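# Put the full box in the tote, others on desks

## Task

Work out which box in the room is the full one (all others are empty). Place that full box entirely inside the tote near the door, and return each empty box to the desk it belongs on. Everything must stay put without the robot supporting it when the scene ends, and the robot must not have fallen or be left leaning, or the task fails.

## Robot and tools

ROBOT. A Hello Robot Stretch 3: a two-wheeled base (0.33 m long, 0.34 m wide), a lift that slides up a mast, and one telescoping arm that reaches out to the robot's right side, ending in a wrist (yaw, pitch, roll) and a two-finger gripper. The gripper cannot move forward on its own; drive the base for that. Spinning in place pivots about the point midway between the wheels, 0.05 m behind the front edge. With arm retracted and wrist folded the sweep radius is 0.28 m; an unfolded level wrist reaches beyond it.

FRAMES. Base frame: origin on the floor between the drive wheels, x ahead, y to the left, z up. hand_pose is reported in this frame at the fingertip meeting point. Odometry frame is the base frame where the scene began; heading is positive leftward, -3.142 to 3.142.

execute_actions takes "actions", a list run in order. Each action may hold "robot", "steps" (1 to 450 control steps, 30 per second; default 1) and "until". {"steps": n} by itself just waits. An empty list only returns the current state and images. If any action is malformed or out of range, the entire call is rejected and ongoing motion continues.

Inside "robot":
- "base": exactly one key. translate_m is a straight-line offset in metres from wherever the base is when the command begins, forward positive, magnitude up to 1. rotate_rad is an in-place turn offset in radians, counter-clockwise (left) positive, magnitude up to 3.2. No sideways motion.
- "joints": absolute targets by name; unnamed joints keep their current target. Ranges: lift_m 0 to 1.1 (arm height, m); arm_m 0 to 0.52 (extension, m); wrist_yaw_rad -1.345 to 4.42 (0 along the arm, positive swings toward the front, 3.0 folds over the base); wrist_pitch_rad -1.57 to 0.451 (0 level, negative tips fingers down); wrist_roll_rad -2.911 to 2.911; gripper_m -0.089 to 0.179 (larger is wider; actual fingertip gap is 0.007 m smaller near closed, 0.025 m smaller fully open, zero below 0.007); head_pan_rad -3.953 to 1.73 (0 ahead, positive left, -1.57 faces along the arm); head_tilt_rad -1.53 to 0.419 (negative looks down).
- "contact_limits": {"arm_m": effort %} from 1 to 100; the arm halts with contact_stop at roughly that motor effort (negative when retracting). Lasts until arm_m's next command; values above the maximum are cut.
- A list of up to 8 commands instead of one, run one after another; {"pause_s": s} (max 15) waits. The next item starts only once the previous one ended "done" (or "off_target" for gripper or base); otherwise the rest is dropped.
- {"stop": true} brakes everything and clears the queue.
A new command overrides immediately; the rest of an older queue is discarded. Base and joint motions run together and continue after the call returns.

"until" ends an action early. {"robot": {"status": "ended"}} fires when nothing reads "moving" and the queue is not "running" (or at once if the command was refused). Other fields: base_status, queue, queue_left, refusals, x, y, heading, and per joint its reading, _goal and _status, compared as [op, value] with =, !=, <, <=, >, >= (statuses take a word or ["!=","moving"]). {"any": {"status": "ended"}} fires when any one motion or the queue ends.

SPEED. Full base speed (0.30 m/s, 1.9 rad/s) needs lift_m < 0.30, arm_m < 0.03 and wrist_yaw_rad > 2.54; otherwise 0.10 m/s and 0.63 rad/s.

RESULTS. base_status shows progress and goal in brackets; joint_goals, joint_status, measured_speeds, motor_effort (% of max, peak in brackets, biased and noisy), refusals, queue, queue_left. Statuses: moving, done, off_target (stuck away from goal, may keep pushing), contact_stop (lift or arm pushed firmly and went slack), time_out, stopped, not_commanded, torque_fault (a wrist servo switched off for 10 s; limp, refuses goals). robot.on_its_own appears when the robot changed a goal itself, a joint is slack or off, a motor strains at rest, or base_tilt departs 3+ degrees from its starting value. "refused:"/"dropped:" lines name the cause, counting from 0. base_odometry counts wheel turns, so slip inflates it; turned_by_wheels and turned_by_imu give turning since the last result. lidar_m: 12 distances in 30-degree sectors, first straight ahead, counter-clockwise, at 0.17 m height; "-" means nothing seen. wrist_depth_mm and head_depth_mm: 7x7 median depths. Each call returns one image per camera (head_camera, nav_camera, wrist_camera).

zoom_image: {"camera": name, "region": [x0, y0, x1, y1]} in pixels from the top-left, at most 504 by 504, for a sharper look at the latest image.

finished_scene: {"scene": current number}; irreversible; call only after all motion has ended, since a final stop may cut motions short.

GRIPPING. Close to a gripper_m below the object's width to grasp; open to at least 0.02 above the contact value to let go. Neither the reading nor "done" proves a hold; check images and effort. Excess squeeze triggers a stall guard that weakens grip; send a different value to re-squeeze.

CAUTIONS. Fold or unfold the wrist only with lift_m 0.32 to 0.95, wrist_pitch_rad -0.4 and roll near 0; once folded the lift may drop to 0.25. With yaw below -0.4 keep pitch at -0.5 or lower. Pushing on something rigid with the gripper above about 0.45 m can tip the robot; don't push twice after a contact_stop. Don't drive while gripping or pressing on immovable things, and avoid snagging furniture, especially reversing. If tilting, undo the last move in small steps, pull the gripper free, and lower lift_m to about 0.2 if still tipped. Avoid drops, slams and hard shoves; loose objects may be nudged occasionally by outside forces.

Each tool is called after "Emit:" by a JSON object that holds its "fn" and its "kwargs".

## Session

Emit:
{"fn": "execute_actions", "kwargs": {"actions": []}}

Scene clock: 0.00 s.
robot.base_odometry: x=+0.000 y=+0.000 heading=+0.000 (m, m, rad; robot's odometry frame)
robot.turned_by_wheels: +0.000 (rad since the last result)
robot.turned_by_imu: +0.000 (rad since the last result)
robot.base_tilt: forward=-0.9 right=-0.9 (deg)
robot.lidar_m: 1.99 2.11 0.87 0.76 0.76 0.89 1.01 0.97 1.11 0.96 0.96 1.13
robot.head_depth_mm: 1591 1612 1615 1623 1634 1633 1646 / 1814 1965 1961 1985 2001 2011 1983 / 1895 2300 2308 2290 2310 2296 2265 / 1884 2220 2197 2199 2195 2187 2172 / 1893 2147 2140 2147 2146 2130 2124 / 1874 2104 2057 2086 2063 2063 2059 / 1853 2019 2007 2013 2014 2008 2014
robot.base_status: not_commanded
robot.joint_positions: lift_m=+0.324 arm_m=+0.002 wrist_yaw_rad=+2.829 wrist_pitch_rad=-0.627 wrist_roll_rad=-0.011 gripper_m=+0.037 head_pan_rad=-0.004 head_tilt_rad=+0.009
robot.joint_goals: lift_m=+0.324 arm_m=+0.002 wrist_yaw_rad=+2.829 wrist_pitch_rad=-0.627 wrist_roll_rad=-0.011 gripper_m=+0.037 head_pan_rad=-0.004 head_tilt_rad=+0.009
robot.joint_status: lift_m=not_commanded arm_m=not_commanded wrist_yaw_rad=not_commanded wrist_pitch_rad=not_commanded wrist_roll_rad=not_commanded gripper_m=not_commanded head_pan_rad=not_commanded head_tilt_rad=not_commanded
robot.measured_speeds: translate_m=+0.000 rotate_rad=+0.000 lift_m=+0.000 arm_m=+0.000 wrist_yaw_rad=+0.000 wrist_pitch_rad=+0.000 wrist_roll_rad=+0.000 head_pan_rad=+0.000 head_tilt_rad=+0.000
robot: refusals=0 queue=idle queue_left=0
robot.motor_effort: left_wheel=+0 right_wheel=+0 lift_m=+29 arm_m=+0 wrist_yaw_rad=+0 wrist_pitch_rad=+8 wrist_roll_rad=+1 gripper_m=+0 head_pan_rad=+0 head_tilt_rad=+1 (%)
robot.hand_pose: x=+0.0383 y=+0.0371 z=+0.2924 quat_wxyz=(+0.320, +0.695, +0.113, +0.634) (m; robot's base frame)
robot.wrist_depth_mm: 628 711 815 940 - - - / - 734 801 816 797 821 814 / - 665 666 686 678 675 671 / 555 584 572 571 573 575 589 / 499 - - 507 506 503 509 / 457 - - 452 439 447 453 / - - - 401 404 404 404
pictures: head_camera (sideways: a quarter turn clockwise sets it upright), nav_camera (sideways: a quarter turn counterclockwise sets it upright), wrist_camera
Images, in order (width x height): head_camera 896x504, nav_camera 672x504, wrist_camera 644x364.

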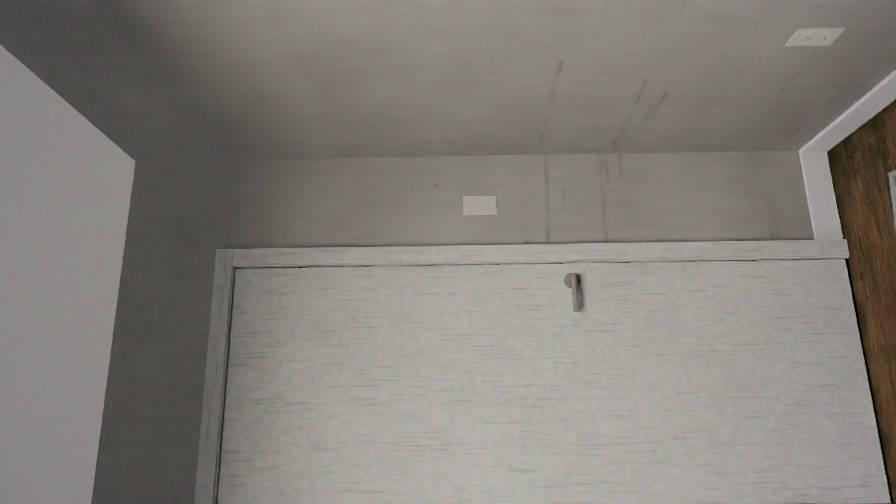

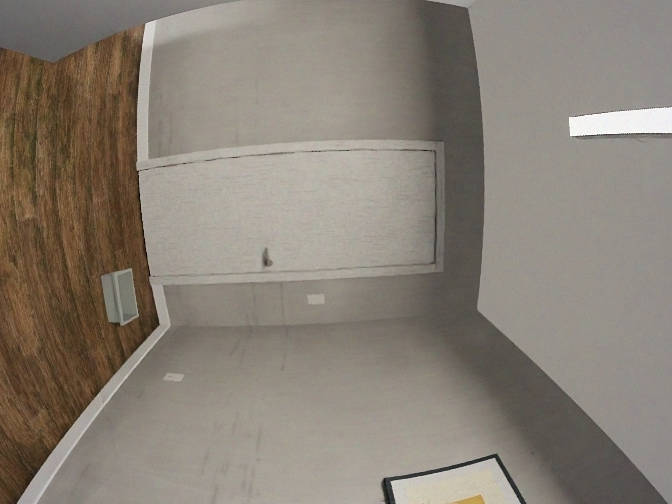

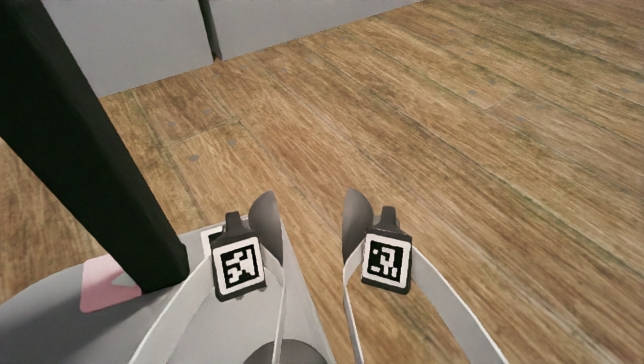

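Emit:
{"fn": "execute_actions", "kwargs": {"actions": [{"robot": {"joints": {"head_pan_rad": 1.57, "head_tilt_rad": -0.3}}, "steps": 150, "until": {"robot": {"status": "ended"}}}]}}

Scene clock: 9.10 s.
robot.base_odometry: x=+0.000 y=+0.000 heading=+0.000 (m, m, rad; robot's odometry frame)
robot.turned_by_wheels: +0.000 (rad since the last result)
robot.turned_by_imu: +0.001 (rad since the last result)
robot.base_tilt: forward=-0.8 right=-0.8 (deg)
robot.lidar_m: 1.99 2.11 0.87 0.76 0.76 0.89 1.01 0.97 1.11 0.96 0.97 1.13
robot.head_depth_mm: 739 782 833 892 954 1027 1123 / 715 755 806 857 913 986 1067 / 692 732 776 825 883 948 1024 / 677 713 754 798 854 914 982 / 655 688 725 768 818 875 943 / 636 669 705 747 793 843 898 / 618 650 684 720 765 811 868
robot.base_status: not_commanded
robot.joint_positions: lift_m=+0.324 arm_m=+0.002 wrist_yaw_rad=+2.829 wrist_pitch_rad=-0.627 wrist_roll_rad=-0.011 gripper_m=+0.037 head_pan_rad=+1.563 head_tilt_rad=-0.296
robot.joint_goals: lift_m=+0.324 arm_m=+0.002 wrist_yaw_rad=+2.829 wrist_pitch_rad=-0.627 wrist_roll_rad=-0.011 gripper_m=+0.037 head_pan_rad=+1.570 head_tilt_rad=-0.300
robot.joint_status: lift_m=not_commanded arm_m=not_commanded wrist_yaw_rad=not_commanded wrist_pitch_rad=not_commanded wrist_roll_rad=not_commanded gripper_m=not_commanded head_pan_rad=done head_tilt_rad=done
robot.measured_speeds: translate_m=+0.000 rotate_rad=+0.000 lift_m=+0.000 arm_m=+0.000 wrist_yaw_rad=+0.000 wrist_pitch_rad=+0.000 wrist_roll_rad=+0.000 head_pan_rad=+0.000 head_tilt_rad=+0.000
robot: refusals=0 queue=done queue_left=0
robot.motor_effort: left_wheel=+0(1) right_wheel=+0(0) lift_m=+30(29) arm_m=-1(0) wrist_yaw_rad=+1(0) wrist_pitch_rad=+8(8) wrist_roll_rad=+1(0) gripper_m=+0(1) head_pan_rad=+3(46) head_tilt_rad=-1(19) (%)
robot.hand_pose: x=+0.0383 y=+0.0371 z=+0.2924 quat_wxyz=(+0.320, +0.695, +0.113, +0.634) (m; robot's base frame)
robot.wrist_depth_mm: 624 690 801 925 - - - / - 743 798 801 807 816 840 / - 663 669 668 668 675 672 / 548 579 579 580 579 579 581 / 493 - - 505 506 505 502 / 464 - - 449 434 446 456 / - - - 402 405 402 405
pictures: head_camera (sideways: a quarter turn clockwise sets it upright), nav_camera (sideways: a quarter turn counterclockwise sets it upright), wrist_camera
Images, in order (width x height): head_camera 896x504, nav_camera 672x504, wrist_camera 644x364.

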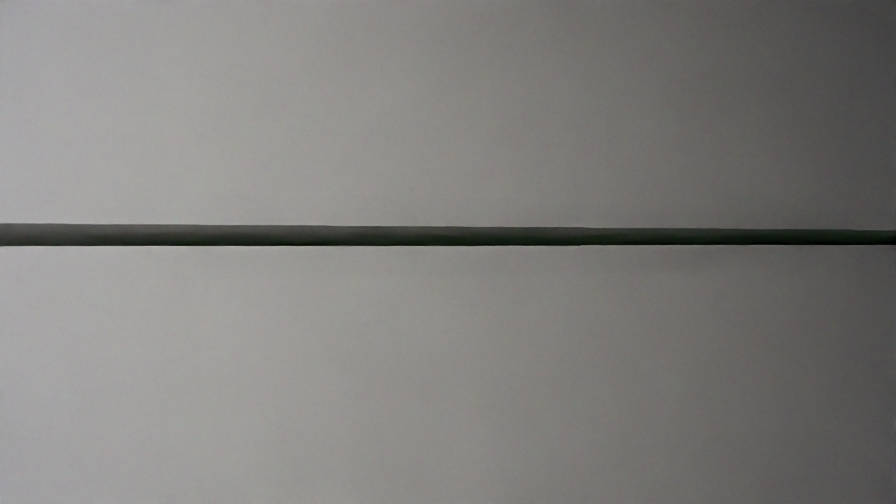

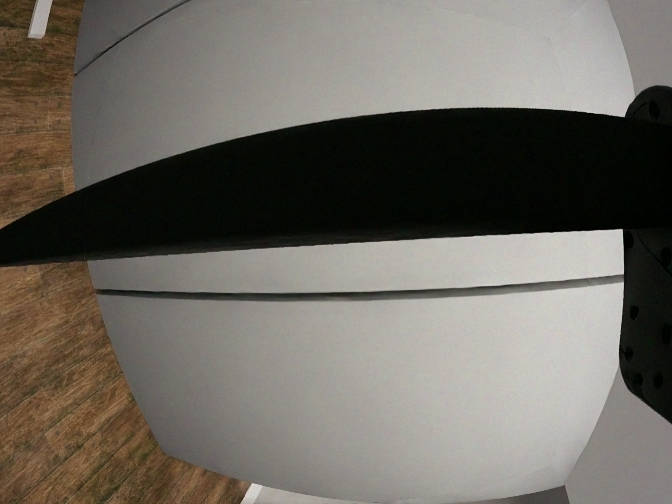

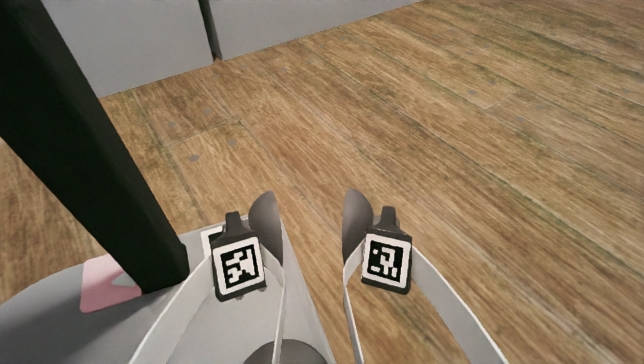

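Emit:
{"fn": "execute_actions", "kwargs": {"actions": [{"robot": {"joints": {"head_pan_rad": -3.14, "head_tilt_rad": -0.3}}, "steps": 200, "until": {"robot": {"status": "ended"}}}]}}

Scene clock: 13.50 s.
robot.base_odometry: x=+0.000 y=+0.000 heading=+0.000 (m, m, rad; robot's odometry frame)
robot.turned_by_wheels: +0.000 (rad since the last result)
robot.turned_by_imu: +0.001 (rad since the last result)
robot.base_tilt: forward=-0.7 right=-0.8 (deg)
robot.lidar_m: 1.98 2.11 0.87 0.76 0.76 0.89 1.01 0.97 1.11 0.96 0.97 1.13
robot.head_depth_mm: 1213 1247 1292 1330 1268 1402 1431 / 1477 1527 1573 1632 1223 1739 1521 / 1517 1596 1704 1788 1219 1507 1501 / 1475 1575 1637 1717 1222 1779 1541 / 1434 1515 1596 1689 1225 1218 1482 / 1397 1473 1556 1630 1229 998 1532 / 1363 1443 1511 1584 1225 957 1481
robot.base_status: not_commanded
robot.joint_positions: lift_m=+0.324 arm_m=+0.002 wrist_yaw_rad=+2.829 wrist_pitch_rad=-0.627 wrist_roll_rad=-0.011 gripper_m=+0.037 head_pan_rad=-3.133 head_tilt_rad=-0.296
robot.joint_goals: lift_m=+0.324 arm_m=+0.002 wrist_yaw_rad=+2.829 wrist_pitch_rad=-0.627 wrist_roll_rad=-0.011 gripper_m=+0.037 head_pan_rad=-3.140 head_tilt_rad=-0.300
robot.joint_status: lift_m=not_commanded arm_m=not_commanded wrist_yaw_rad=not_commanded wrist_pitch_rad=not_commanded wrist_roll_rad=not_commanded gripper_m=not_commanded head_pan_rad=done head_tilt_rad=done
robot.measured_speeds: translate_m=+0.000 rotate_rad=+0.000 lift_m=+0.000 arm_m=+0.000 wrist_yaw_rad=+0.000 wrist_pitch_rad=+0.000 wrist_roll_rad=+0.000 head_pan_rad=+0.000 head_tilt_rad=+0.000
robot: refusals=0 queue=done queue_left=0
robot.motor_effort: left_wheel=+0(1) right_wheel=+0(0) lift_m=+29(30) arm_m=-1(0) wrist_yaw_rad=+1(0) wrist_pitch_rad=+8(8) wrist_roll_rad=+0(1) gripper_m=+1(1) head_pan_rad=-4(45) head_tilt_rad=-2(0) (%)
robot.hand_pose: x=+0.0383 y=+0.0371 z=+0.2924 quat_wxyz=(+0.320, +0.695, +0.113, +0.634) (m; robot's base frame)
robot.wrist_depth_mm: 639 697 811 955 - - - / - 745 801 818 809 806 801 / - 679 664 673 666 676 694 / 552 581 568 579 576 582 587 / 502 - - 498 515 501 511 / 460 - - 447 433 448 455 / - - - 403 405 404 403
pictures: head_camera (sideways: a quarter turn clockwise sets it upright), nav_camera (sideways: a quarter turn counterclockwise sets it upright), wrist_camera
Images, in order (width x height): head_camera 896x504, nav_camera 672x504, wrist_camera 644x364.

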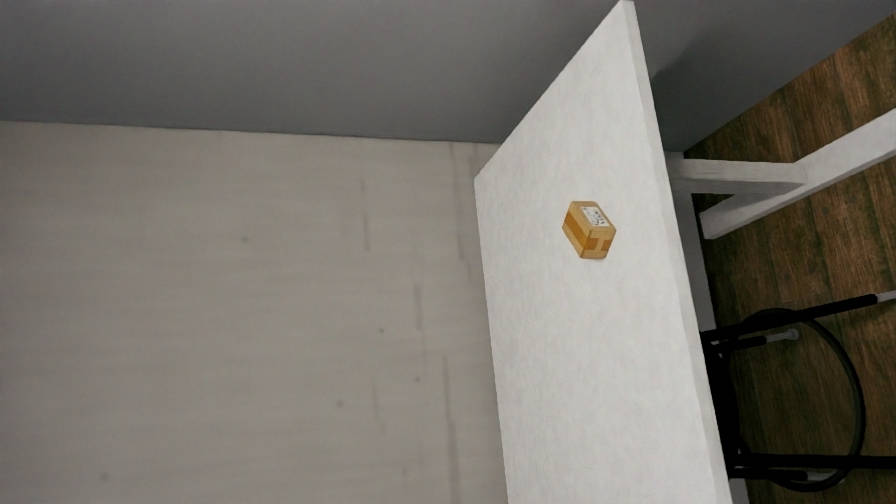

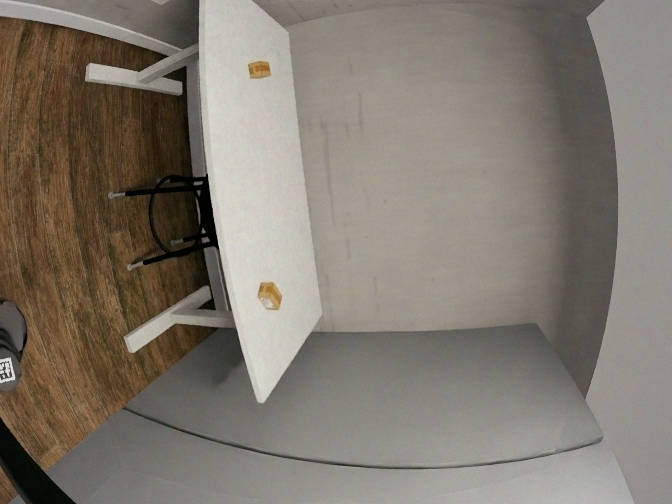

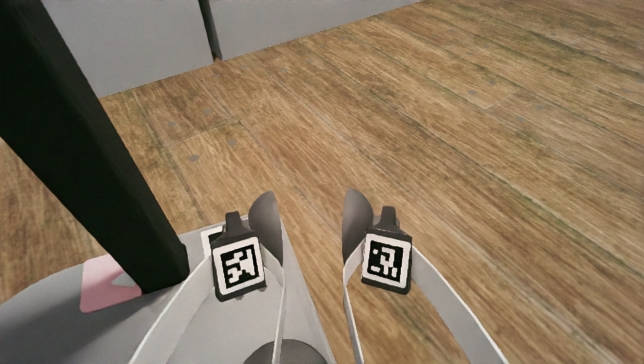

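Emit:
{"fn": "execute_actions", "kwargs": {"actions": [{"robot": {"joints": {"lift_m": 0.80, "wrist_pitch_rad": -0.4, "wrist_roll_rad": 0.0, "head_pan_rad": -1.57, "head_tilt_rad": -0.55}}, "steps": 1}, {"robot": [{"base": {"translate_m": -0.36}}, {"base": {"rotate_rad": -1.31}}, {"base": {"translate_m": -0.17}}, {"joints": {"wrist_yaw_rad": 1.57}}, {"joints": {"wrist_yaw_rad": 0.0, "gripper_m": 0.16, "wrist_pitch_rad": -0.22}}], "steps": 450, "until": {"robot": {"status": "ended"}}}]}}

Scene clock: 99.63 s.
robot.base_odometry: x=-0.404 y=+0.164 heading=-1.310 (m, m, rad; robot's odometry frame)
robot.turned_by_wheels: -1.310 (rad since the last result)
robot.turned_by_imu: -1.326 (rad since the last result)
robot.base_tilt: forward=-0.8 right=-0.9 (deg)
robot.lidar_m: 1.22 1.27 1.74 2.46 0.71 0.52 0.50 0.52 0.72 0.65 0.72 1.24
robot.head_depth_mm: 1074 1188 1290 1257 845 736 1277 / 1073 1179 1313 1120 840 715 1277 / 1067 1175 1305 1124 814 713 1278 / 1067 1179 1299 1122 796 715 - / 1062 1169 1295 1118 839 714 1239 / 1059 1167 1289 1118 842 713 1268 / 1057 1163 1273 1115 841 692 1245
robot.base_status: done (translate_m -0.1700 of -0.1700)
robot.joint_positions: lift_m=+0.799 arm_m=+0.002 wrist_yaw_rad=+0.002 wrist_pitch_rad=-0.243 wrist_roll_rad=-0.004 gripper_m=+0.160 head_pan_rad=-1.577 head_tilt_rad=-0.543
robot.joint_goals: lift_m=+0.800 arm_m=+0.002 wrist_yaw_rad=+0.000 wrist_pitch_rad=-0.220 wrist_roll_rad=+0.000 gripper_m=+0.160 head_pan_rad=-1.570 head_tilt_rad=-0.550
robot.joint_status: lift_m=done arm_m=not_commanded wrist_yaw_rad=done wrist_pitch_rad=done wrist_roll_rad=done gripper_m=done head_pan_rad=done head_tilt_rad=done
robot.measured_speeds: translate_m=+0.000 rotate_rad=+0.000 lift_m=+0.000 arm_m=+0.000 wrist_yaw_rad=+0.000 wrist_pitch_rad=+0.000 wrist_roll_rad=+0.000 head_pan_rad=+0.000 head_tilt_rad=+0.000
robot: refusals=0 queue=done queue_left=0
robot.motor_effort: left_wheel=+3(5) right_wheel=-2(6) lift_m=+44(45) arm_m=-1(0) wrist_yaw_rad=-1(1) wrist_pitch_rad=+13(13) wrist_roll_rad=+2(4) gripper_m=+1(82) head_pan_rad=+3(44) head_tilt_rad=-2(17) (%)
robot.hand_pose: x=-0.0210 y=-0.3897 z=+0.8527 quat_wxyz=(+0.704, +0.087, -0.700, -0.085) (m; robot's base frame)
robot.wrist_depth_mm: 891 885 899 929 914 778 533 / 948 929 937 974 - 801 537 / 806 786 787 755 740 737 540 / 535 525 518 429 508 506 519 / 401 398 390 385 385 - 381 / 331 310 313 313 311 306 319 / 285 285 613 - 910 802 614
pictures: head_camera (sideways: a quarter turn clockwise sets it upright), nav_camera (sideways: a quarter turn counterclockwise sets it upright), wrist_camera
Images, in order (width x height): head_camera 896x504, nav_camera 672x504, wrist_camera 644x364.

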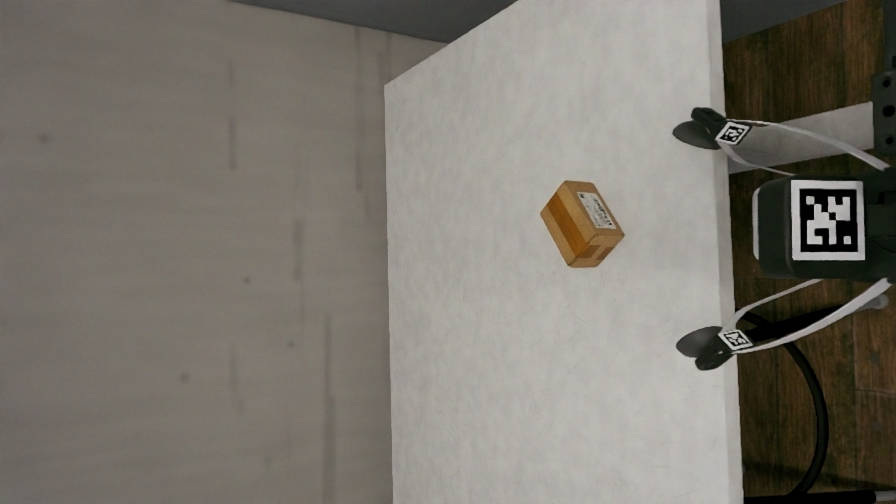

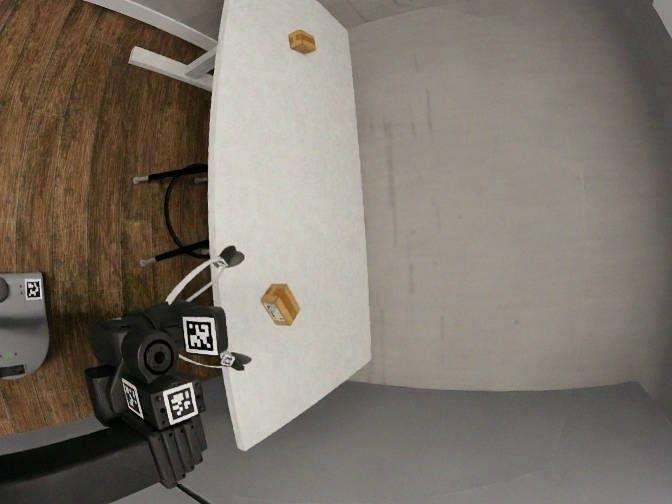

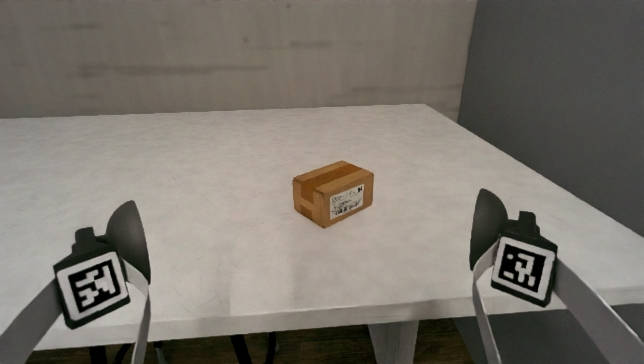

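Emit:
{"fn": "execute_actions", "kwargs": {"actions": [{"robot": {"joints": {"lift_m": 0.72, "arm_m": 0.17}}, "steps": 200, "until": {"robot": {"status": "ended"}}}]}}

Scene clock: 145.60 s.
robot.base_odometry: x=-0.404 y=+0.164 heading=-1.310 (m, m, rad; robot's odometry frame)
robot.turned_by_wheels: +0.000 (rad since the last result)
robot.turned_by_imu: +0.001 (rad since the last result)
robot.base_tilt: forward=-0.9 right=-0.9 (deg)
robot.lidar_m: 1.22 1.27 1.74 2.46 0.71 0.52 0.51 0.52 0.72 0.65 0.72 1.24
robot.head_depth_mm: 1078 1180 1295 1262 843 737 1282 / 1074 1182 1307 1117 841 714 - / 1067 1178 1305 1122 844 - 1212 / 1069 1177 1302 1121 799 - 1215 / 1066 1175 1290 1118 857 715 1248 / 1059 1168 1285 1122 839 714 1267 / 1058 1161 1279 1117 836 691 1249
robot.base_status: done (translate_m -0.1700 of -0.1700)
robot.joint_positions: lift_m=+0.721 arm_m=+0.170 wrist_yaw_rad=+0.001 wrist_pitch_rad=-0.242 wrist_roll_rad=-0.004 gripper_m=+0.160 head_pan_rad=-1.577 head_tilt_rad=-0.543
robot.joint_goals: lift_m=+0.720 arm_m=+0.170 wrist_yaw_rad=+0.000 wrist_pitch_rad=-0.220 wrist_roll_rad=+0.000 gripper_m=+0.160 head_pan_rad=-1.570 head_tilt_rad=-0.550
robot.joint_status: lift_m=done arm_m=done wrist_yaw_rad=done wrist_pitch_rad=done wrist_roll_rad=done gripper_m=done head_pan_rad=done head_tilt_rad=done
robot.measured_speeds: translate_m=+0.000 rotate_rad=+0.000 lift_m=+0.000 arm_m=+0.000 wrist_yaw_rad=+0.000 wrist_pitch_rad=+0.000 wrist_roll_rad=+0.000 head_pan_rad=+0.000 head_tilt_rad=+0.000
robot: refusals=0 queue=done queue_left=0
robot.motor_effort: left_wheel=+2(2) right_wheel=-2(3) lift_m=+10(44) arm_m=+2(1) wrist_yaw_rad=+0(1) wrist_pitch_rad=+13(13) wrist_roll_rad=+2(3) gripper_m=+1(0) head_pan_rad=+3(4) head_tilt_rad=-3(3) (%)
robot.hand_pose: x=-0.0213 y=-0.5577 z=+0.7748 quat_wxyz=(+0.703, +0.086, -0.700, -0.085) (m; robot's base frame)
robot.wrist_depth_mm: 735 738 755 759 768 778 534 / 776 779 788 810 788 777 534 / 524 517 513 500 486 484 503 / 351 346 341 223 255 326 325 / 268 258 256 215 241 - 246 / - 204 204 204 202 193 203 / 168 172 171 170 169 169 167
pictures: head_camera (sideways: a quarter turn clockwise sets it upright), nav_camera (sideways: a quarter turn counterclockwise sets it upright), wrist_camera
Images, in order (width x height): head_camera 896x504, nav_camera 672x504, wrist_camera 644x364.

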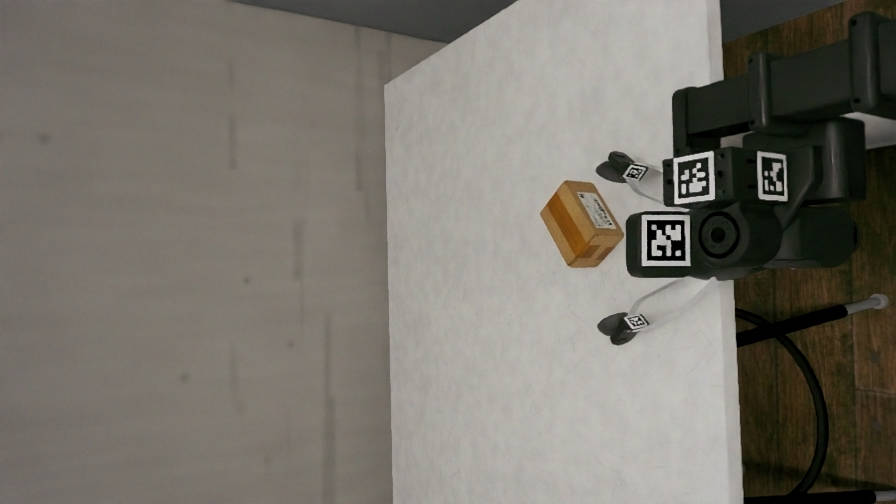

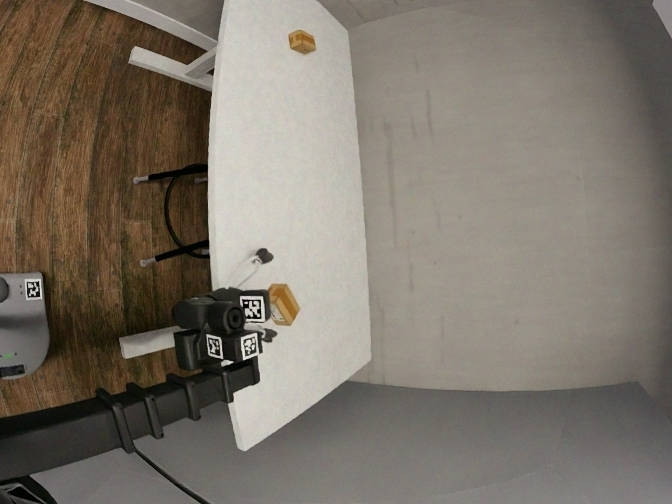

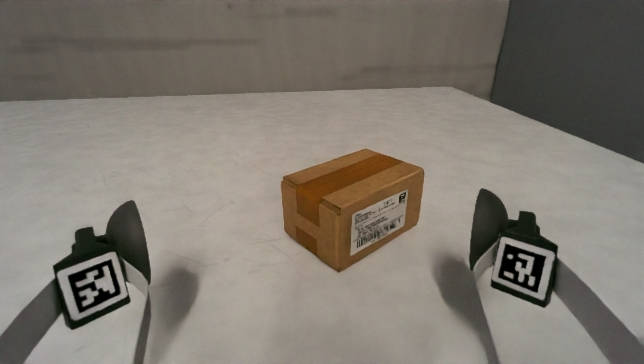

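Emit:
{"fn": "execute_actions", "kwargs": {"actions": [{"robot": [{"joints": {"lift_m": 0.691, "wrist_yaw_rad": -0.11}}, {"joints": {"arm_m": 0.27}}], "steps": 300, "until": {"robot": {"status": "ended"}}}]}}

Scene clock: 173.17 s.
robot.base_odometry: x=-0.404 y=+0.164 heading=-1.310 (m, m, rad; robot's odometry frame)
robot.turned_by_wheels: +0.000 (rad since the last result)
robot.turned_by_imu: +0.001 (rad since the last result)
robot.base_tilt: forward=-0.9 right=-0.9 (deg)
robot.lidar_m: 1.22 1.27 1.75 2.45 0.72 0.52 0.50 0.52 0.72 0.65 0.72 1.24
robot.head_depth_mm: 1071 1186 1296 1266 844 736 1279 / 1073 1179 1309 1123 841 715 - / 1071 1177 1302 1123 904 - 1272 / 1072 1174 1301 1112 904 1410 1277 / 1061 1159 1290 1116 840 715 1243 / 1058 1163 1293 1116 839 713 1271 / 1062 1161 1288 1113 838 691 1241
robot.base_status: done (translate_m -0.1700 of -0.1700)
robot.joint_positions: lift_m=+0.692 arm_m=+0.270 wrist_yaw_rad=-0.109 wrist_pitch_rad=-0.242 wrist_roll_rad=-0.004 gripper_m=+0.160 head_pan_rad=-1.577 head_tilt_rad=-0.543
robot.joint_goals: lift_m=+0.691 arm_m=+0.270 wrist_yaw_rad=-0.110 wrist_pitch_rad=-0.220 wrist_roll_rad=+0.000 gripper_m=+0.160 head_pan_rad=-1.570 head_tilt_rad=-0.550
robot.joint_status: lift_m=done arm_m=done wrist_yaw_rad=done wrist_pitch_rad=done wrist_roll_rad=done gripper_m=done head_pan_rad=done head_tilt_rad=done
robot.measured_speeds: translate_m=+0.000 rotate_rad=+0.000 lift_m=+0.000 arm_m=+0.000 wrist_yaw_rad=+0.000 wrist_pitch_rad=+0.000 wrist_roll_rad=+0.000 head_pan_rad=+0.000 head_tilt_rad=+0.000
robot: refusals=0 queue=done queue_left=0
robot.motor_effort: left_wheel=+2(3) right_wheel=-2(2) lift_m=+10(10) arm_m=+2(2) wrist_yaw_rad=+0(1) wrist_pitch_rad=+12(13) wrist_roll_rad=+2(2) gripper_m=+0(0) head_pan_rad=+3(3) head_tilt_rad=-2(3) (%)
robot.hand_pose: x=-0.0480 y=-0.6563 z=+0.7458 quat_wxyz=(+0.698, +0.047, -0.704, -0.124) (m; robot's base frame)
robot.wrist_depth_mm: 625 627 664 681 713 638 471 / 653 661 683 701 731 649 480 / 417 413 408 400 393 384 436 / 279 276 274 155 234 262 261 / 209 207 124 117 130 - 198 / - 162 121 98 146 155 163 / 134 138 130 103 134 135 134
pictures: head_camera (sideways: a quarter turn clockwise sets it upright), nav_camera (sideways: a quarter turn counterclockwise sets it upright), wrist_camera
Images, in order (width x height): head_camera 896x504, nav_camera 672x504, wrist_camera 644x364.

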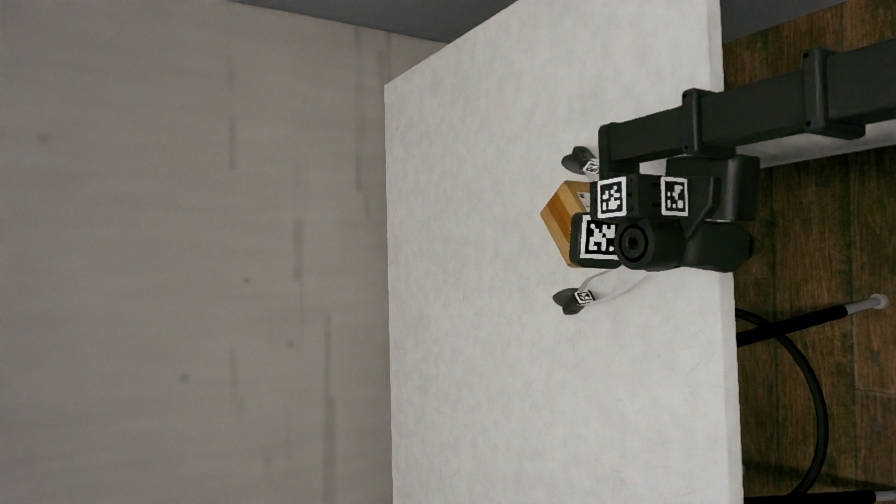

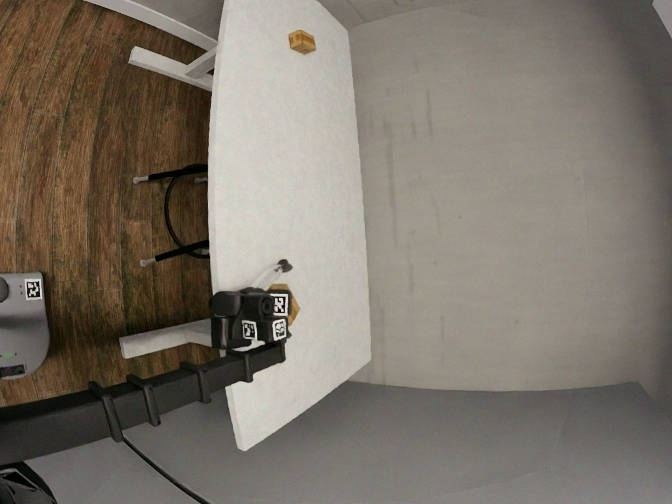

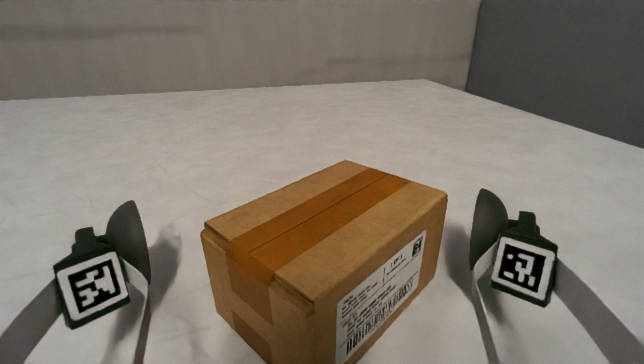

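Emit:
{"fn": "execute_actions", "kwargs": {"actions": [{"robot": [{"joints": {"gripper_m": 0.01}}, {"joints": {"lift_m": 0.735}}], "steps": 300, "until": {"robot": {"status": "ended"}}}]}}

Scene clock: 181.90 s.
robot.base_odometry: x=-0.404 y=+0.164 heading=-1.310 (m, m, rad; robot's odometry frame)
robot.turned_by_wheels: +0.000 (rad since the last result)
robot.turned_by_imu: +0.001 (rad since the last result)
robot.base_tilt: forward=-0.7 right=-0.9 (deg)
robot.lidar_m: 1.22 1.27 1.75 2.45 0.72 0.52 0.50 0.52 0.72 0.65 0.72 1.24
robot.head_depth_mm: 1081 1184 1291 1253 841 736 1271 / 1074 1177 1314 1121 874 - 1210 / 1072 1177 1309 1118 873 1413 1275 / 1073 1170 1304 1119 842 1415 1275 / 1062 1166 1293 1113 843 714 1241 / 1059 1168 1293 1116 839 714 1272 / 1058 1159 1285 1113 839 693 1239
robot.base_status: done (translate_m -0.1700 of -0.1700)
robot.joint_positions: lift_m=+0.734 arm_m=+0.270 wrist_yaw_rad=-0.109 wrist_pitch_rad=-0.269 wrist_roll_rad=+0.000 gripper_m=+0.011 head_pan_rad=-1.577 head_tilt_rad=-0.543
robot.joint_goals: lift_m=+0.735 arm_m=+0.270 wrist_yaw_rad=-0.110 wrist_pitch_rad=-0.220 wrist_roll_rad=+0.000 gripper_m=+0.010 head_pan_rad=-1.570 head_tilt_rad=-0.550
robot.joint_status: lift_m=done arm_m=done wrist_yaw_rad=done wrist_pitch_rad=done wrist_roll_rad=done gripper_m=done head_pan_rad=done head_tilt_rad=done
robot.measured_speeds: translate_m=+0.000 rotate_rad=+0.000 lift_m=+0.000 arm_m=+0.000 wrist_yaw_rad=+0.000 wrist_pitch_rad=+0.000 wrist_roll_rad=+0.000 head_pan_rad=+0.000 head_tilt_rad=+0.000
robot: refusals=0 queue=done queue_left=0
robot.motor_effort: left_wheel=+2(2) right_wheel=-2(2) lift_m=+45(48) arm_m=+2(2) wrist_yaw_rad=+0(3) wrist_pitch_rad=+27(29) wrist_roll_rad=+0(2) gripper_m=-21(97) head_pan_rad=+4(3) head_tilt_rad=-2(3) (%)
robot.hand_pose: x=-0.0478 y=-0.6539 z=+0.7815 quat_wxyz=(+0.695, +0.056, -0.705, -0.133) (m; robot's base frame)
robot.wrist_depth_mm: 602 632 660 692 723 638 469 / 650 671 692 724 753 661 475 / 509 500 493 485 475 470 479 / 353 344 344 159 315 330 326 / 267 265 128 120 191 254 252 / 216 215 137 126 194 208 206 / 182 179 175 167 175 175 174
pictures: head_camera (sideways: a quarter turn clockwise sets it upright), nav_camera (sideways: a quarter turn counterclockwise sets it upright), wrist_camera
Images, in order (width x height): head_camera 896x504, nav_camera 672x504, wrist_camera 644x364.

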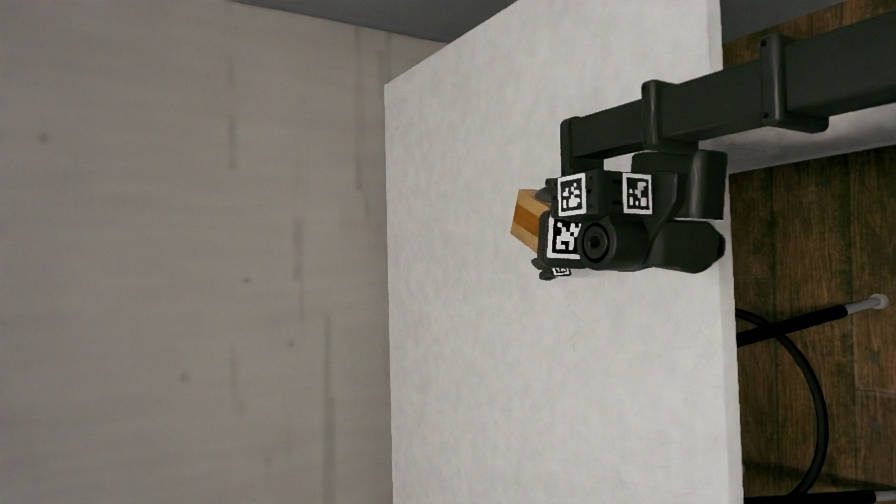

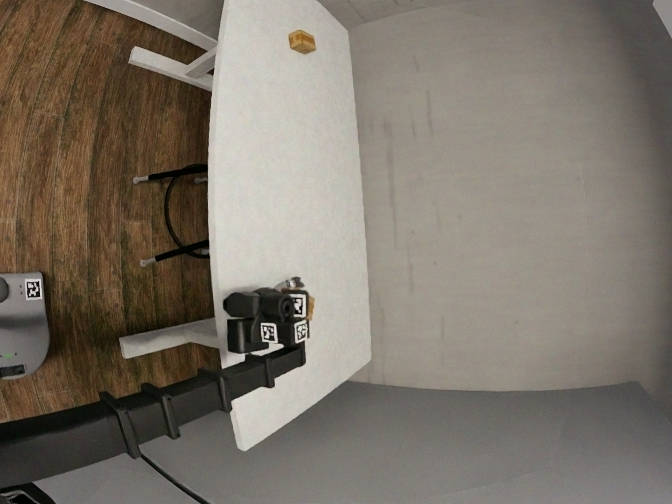

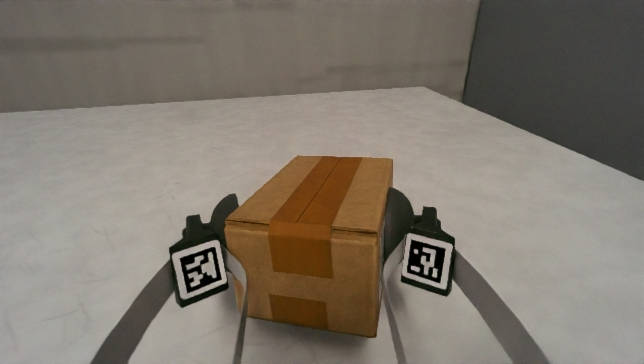

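Emit:
{"fn": "execute_actions", "kwargs": {"actions": [{"robot": [{"joints": {"lift_m": 0.695}}, {"joints": {"gripper_m": 0.12}}, {"joints": {"lift_m": 0.90}}, {"joints": {"wrist_pitch_rad": -0.90, "arm_m": 0.37}}, {"joints": {"lift_m": 0.85}}], "steps": 450, "until": {"robot": {"status": "ended"}}}]}}

Scene clock: 230.63 s.
robot.base_odometry: x=-0.404 y=+0.164 heading=-1.310 (m, m, rad; robot's odometry frame)
robot.turned_by_wheels: +0.000 (rad since the last result)
robot.turned_by_imu: +0.002 (rad since the last result)
robot.base_tilt: forward=-0.8 right=-0.9 (deg)
robot.lidar_m: 1.22 1.27 1.74 2.45 0.71 0.52 0.50 0.52 0.72 0.66 0.72 1.24
robot.head_depth_mm: 1080 1189 1297 1258 909 - - / 1074 1177 1316 1233 - 717 1271 / 1072 1178 1305 - 812 715 1276 / 1063 1172 1300 - 788 714 1276 / 1067 1168 1295 1117 837 712 1247 / 1055 1165 1293 1119 839 713 1274 / 1057 1155 1287 1116 839 692 1246
robot.base_status: done (translate_m -0.1700 of -0.1700)
robot.joint_positions: lift_m=+0.851 arm_m=+0.370 wrist_yaw_rad=-0.111 wrist_pitch_rad=-0.909 wrist_roll_rad=+0.000 gripper_m=+0.120 head_pan_rad=-1.577 head_tilt_rad=-0.543
robot.joint_goals: lift_m=+0.850 arm_m=+0.370 wrist_yaw_rad=-0.110 wrist_pitch_rad=-0.900 wrist_roll_rad=+0.000 gripper_m=+0.120 head_pan_rad=-1.570 head_tilt_rad=-0.550
robot.joint_status: lift_m=done arm_m=done wrist_yaw_rad=done wrist_pitch_rad=done wrist_roll_rad=done gripper_m=done head_pan_rad=done head_tilt_rad=done
robot.measured_speeds: translate_m=+0.000 rotate_rad=+0.000 lift_m=+0.000 arm_m=+0.000 wrist_yaw_rad=+0.000 wrist_pitch_rad=+0.000 wrist_roll_rad=+0.000 head_pan_rad=+0.000 head_tilt_rad=+0.000
robot: refusals=0 queue=done queue_left=0
robot.motor_effort: left_wheel=+2(3) right_wheel=-2(2) lift_m=+10(44) arm_m=+2(0) wrist_yaw_rad=+1(1) wrist_pitch_rad=+5(28) wrist_roll_rad=+0(0) gripper_m=+1(81) head_pan_rad=+3(2) head_tilt_rad=-2(2) (%)
robot.hand_pose: x=-0.0369 y=-0.6524 z=+0.7727 quat_wxyz=(+0.617, +0.275, -0.651, -0.345) (m; robot's base frame)
robot.wrist_depth_mm: 297 298 298 299 303 305 304 / 268 271 271 273 275 276 278 / 247 247 247 251 252 254 254 / 227 229 230 178 204 233 234 / 213 215 215 163 167 218 216 / 198 - 199 155 197 200 203 / 187 186 187 187 188 189 193
pictures: head_camera (sideways: a quarter turn clockwise sets it upright), nav_camera (sideways: a quarter turn counterclockwise sets it upright), wrist_camera
Images, in order (width x height): head_camera 896x504, nav_camera 672x504, wrist_camera 644x364.

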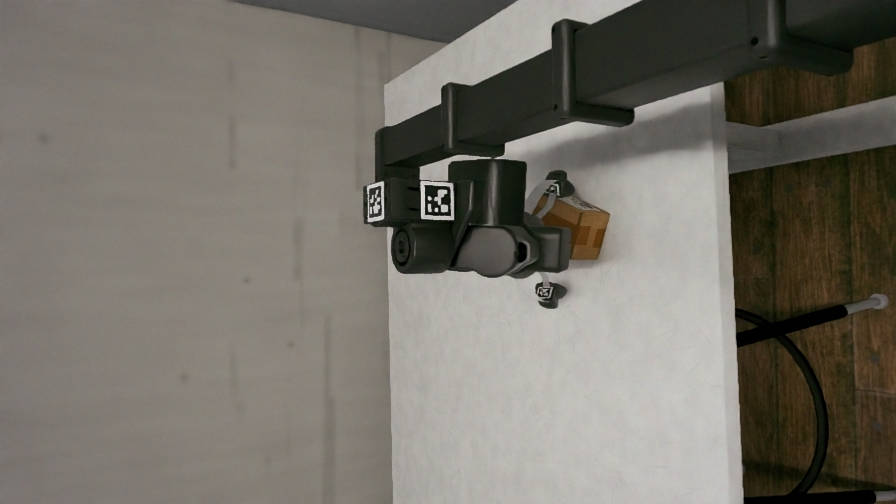

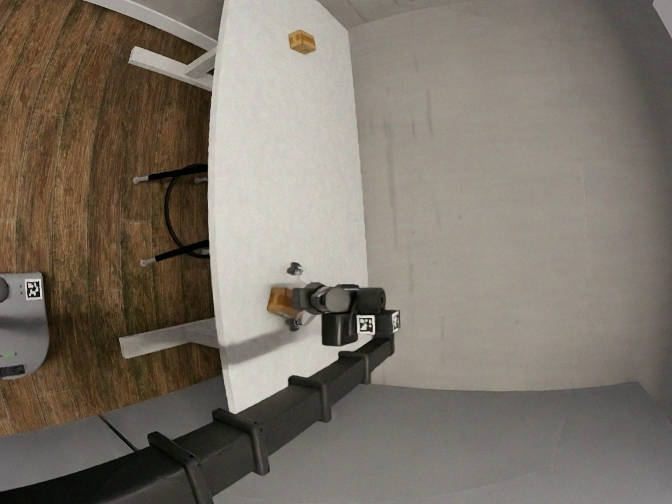

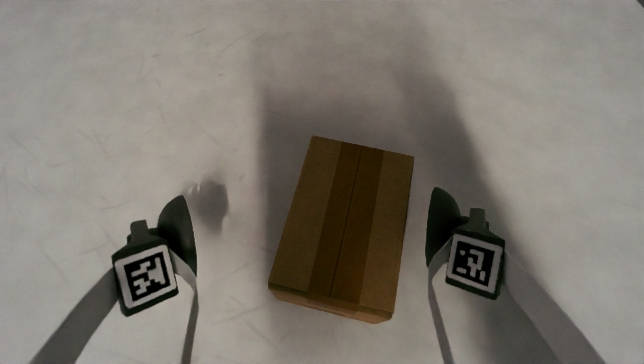

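Emit:
{"fn": "execute_actions", "kwargs": {"actions": [{"robot": [{"joints": {"wrist_yaw_rad": -0.26, "arm_m": 0.387}}, {"joints": {"lift_m": 0.824}}], "steps": 300, "until": {"robot": {"status": "ended"}}}]}}

Scene clock: 253.40 s.
robot.base_odometry: x=-0.404 y=+0.164 heading=-1.310 (m, m, rad; robot's odometry frame)
robot.turned_by_wheels: +0.000 (rad since the last result)
robot.turned_by_imu: +0.001 (rad since the last result)
robot.base_tilt: forward=-0.8 right=-0.9 (deg)
robot.lidar_m: 1.22 1.27 1.74 2.45 0.72 0.52 0.51 0.53 0.72 0.66 0.72 1.24
robot.head_depth_mm: 1075 1190 1292 1255 872 - - / 1070 1181 1313 1174 - 712 1274 / 1069 1176 1307 - 796 717 1270 / 1065 1181 1299 1238 788 714 1274 / 1062 1162 1299 1118 835 711 1243 / 1059 1170 1296 1116 839 714 1276 / 1056 1158 1289 1120 840 692 1241
robot.base_status: done (translate_m -0.1700 of -0.1700)
robot.joint_positions: lift_m=+0.825 arm_m=+0.387 wrist_yaw_rad=-0.258 wrist_pitch_rad=-0.909 wrist_roll_rad=+0.000 gripper_m=+0.120 head_pan_rad=-1.577 head_tilt_rad=-0.543
robot.joint_goals: lift_m=+0.824 arm_m=+0.387 wrist_yaw_rad=-0.260 wrist_pitch_rad=-0.900 wrist_roll_rad=+0.000 gripper_m=+0.120 head_pan_rad=-1.570 head_tilt_rad=-0.550
robot.joint_status: lift_m=done arm_m=done wrist_yaw_rad=done wrist_pitch_rad=done wrist_roll_rad=done gripper_m=done head_pan_rad=done head_tilt_rad=done
robot.measured_speeds: translate_m=+0.000 rotate_rad=+0.000 lift_m=+0.000 arm_m=+0.000 wrist_yaw_rad=+0.000 wrist_pitch_rad=+0.000 wrist_roll_rad=+0.000 head_pan_rad=+0.000 head_tilt_rad=+0.000
robot: refusals=0 queue=done queue_left=0
robot.motor_effort: left_wheel=+2(2) right_wheel=-2(2) lift_m=+10(11) arm_m=+2(4) wrist_yaw_rad=-1(1) wrist_pitch_rad=+5(5) wrist_roll_rad=+0(0) gripper_m=+0(1) head_pan_rad=+4(3) head_tilt_rad=-2(3) (%)
robot.hand_pose: x=-0.0570 y=-0.6656 z=+0.7467 quat_wxyz=(+0.590, +0.226, -0.670, -0.390) (m; robot's base frame)
robot.wrist_depth_mm: 257 259 260 264 265 267 267 / 236 236 237 240 240 241 244 / 217 216 217 219 221 222 224 / 198 200 199 148 203 205 206 / 185 190 182 136 186 191 190 / 174 - 150 128 174 175 177 / - 164 160 122 164 165 167
pictures: head_camera (sideways: a quarter turn clockwise sets it upright), nav_camera (sideways: a quarter turn counterclockwise sets it upright), wrist_camera
Images, in order (width x height): head_camera 896x504, nav_camera 672x504, wrist_camera 644x364.

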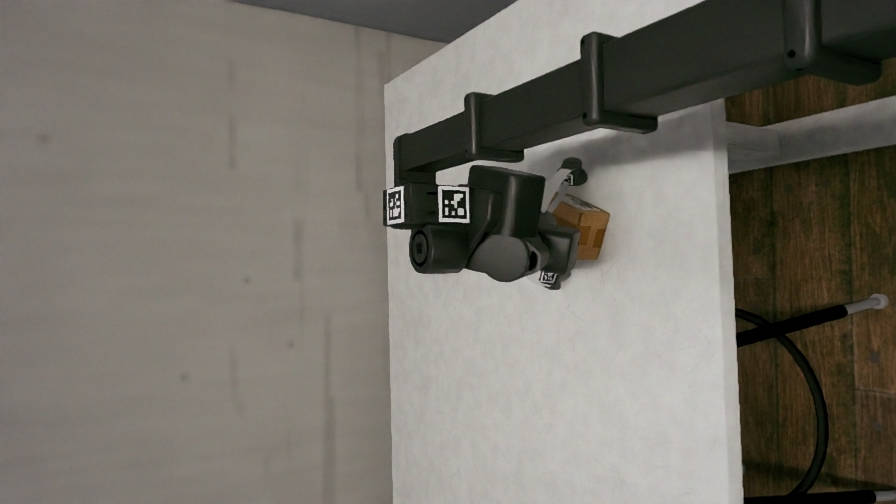

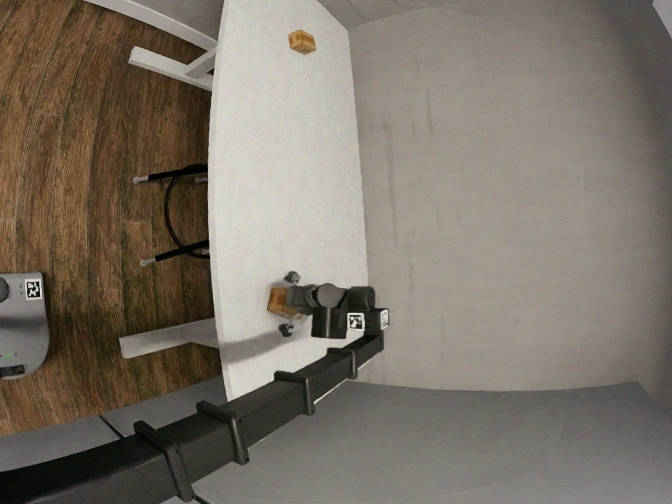

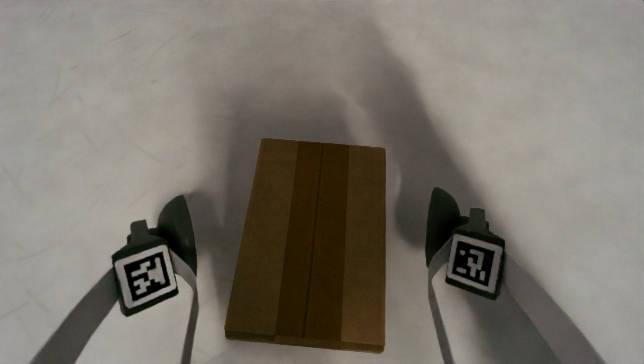

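Emit:
{"fn": "execute_actions", "kwargs": {"actions": [{"robot": [{"joints": {"gripper_m": 0.004, "head_pan_rad": 0.25, "head_tilt_rad": -0.45}}, {"joints": {"lift_m": 0.92}}, {"joints": {"arm_m": 0.0, "wrist_yaw_rad": 0.0}}, {"base": {"rotate_rad": 1.36}}], "steps": 450, "until": {"robot": {"status": "ended"}}}]}}

Scene clock: 282.80 s.
robot.base_odometry: x=-0.404 y=+0.164 heading=+0.050 (m, m, rad; robot's odometry frame)
robot.turned_by_wheels: +1.360 (rad since the last result)
robot.turned_by_imu: +1.381 (rad since the last result)
robot.base_tilt: forward=-0.8 right=-0.9 (deg)
robot.lidar_m: 2.45 0.91 0.57 0.50 0.51 0.61 0.83 0.65 1.24 1.22 1.22 1.47
robot.head_depth_mm: 2127 2303 2501 2672 2123 1654 1348 / 2129 2302 2518 2701 2119 1646 1351 / 2131 2304 2530 2679 2128 1649 1344 / 2170 2323 2554 2742 2129 1654 1345 / 2143 2324 2547 2764 2129 1659 1340 / 2161 2316 2568 2730 2141 1650 1348 / 2132 2290 1484 1492 1501 1504 1335
robot.base_status: done (rotate_rad +1.3598 of +1.3600)
robot.joint_positions: lift_m=+0.919 arm_m=+0.002 wrist_yaw_rad=+0.000 wrist_pitch_rad=-0.926 wrist_roll_rad=+0.000 gripper_m=+0.008 head_pan_rad=+0.243 head_tilt_rad=-0.458
robot.joint_goals: lift_m=+0.920 arm_m=+0.000 wrist_yaw_rad=+0.000 wrist_pitch_rad=-0.900 wrist_roll_rad=+0.000 gripper_m=+0.007 head_pan_rad=+0.250 head_tilt_rad=-0.450
robot.joint_status: lift_m=done arm_m=done wrist_yaw_rad=done wrist_pitch_rad=done wrist_roll_rad=done gripper_m=done head_pan_rad=done head_tilt_rad=done
robot.measured_speeds: translate_m=+0.000 rotate_rad=+0.000 lift_m=+0.000 arm_m=+0.000 wrist_yaw_rad=+0.000 wrist_pitch_rad=+0.000 wrist_roll_rad=+0.000 head_pan_rad=+0.000 head_tilt_rad=+0.000
robot: refusals=0 queue=done queue_left=0
robot.motor_effort: left_wheel=-2(5) right_wheel=+3(4) lift_m=+45(46) arm_m=-3(4) wrist_yaw_rad=+1(2) wrist_pitch_rad=+15(15) wrist_roll_rad=+0(0) gripper_m=-19(95) head_pan_rad=+4(47) head_tilt_rad=+3(14) (%)
robot.hand_pose: x=-0.0216 y=-0.2819 z=+0.8385 quat_wxyz=(+0.633, +0.316, -0.632, -0.316) (m; robot's base frame)
robot.wrist_depth_mm: 960 - - - - - 402 / - - - - - - 380 / - - - - - - - / - - - 144 - - - / - - 136 135 - - - / 939 912 128 127 928 958 952 / 887 884 853 121 882 898 900
pictures: head_camera (sideways: a quarter turn clockwise sets it upright), nav_camera (sideways: a quarter turn counterclockwise sets it upright), wrist_camera
Images, in order (width x height): head_camera 896x504, nav_camera 672x504, wrist_camera 644x364.

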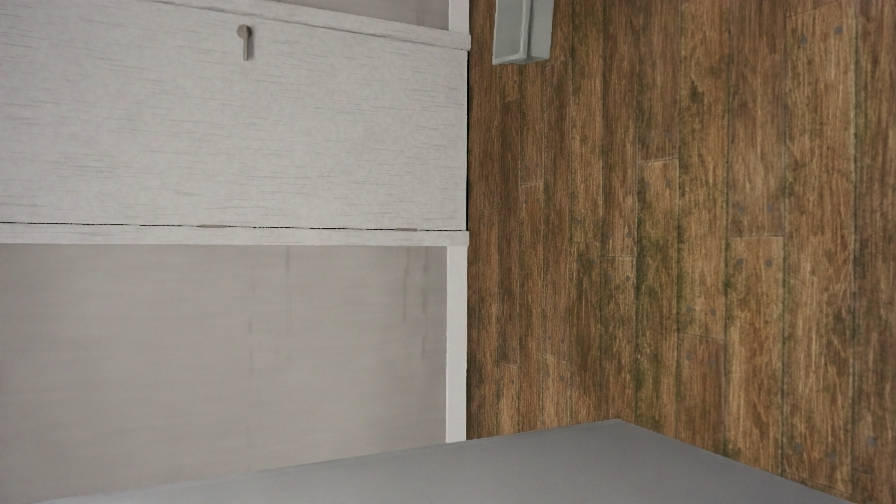

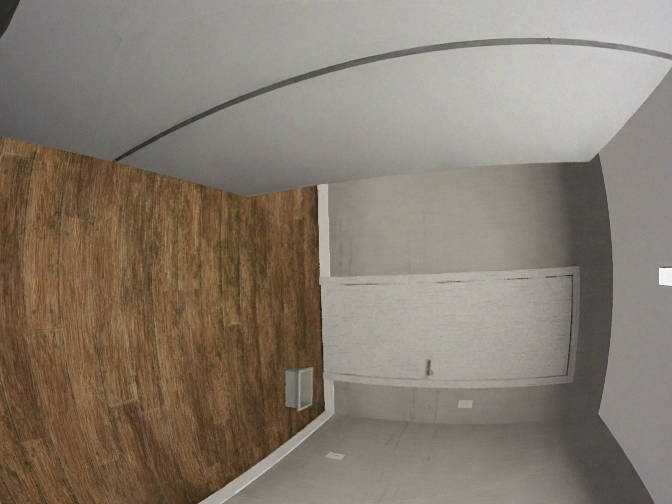

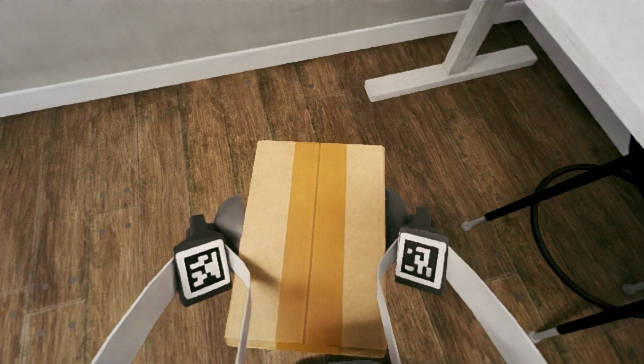

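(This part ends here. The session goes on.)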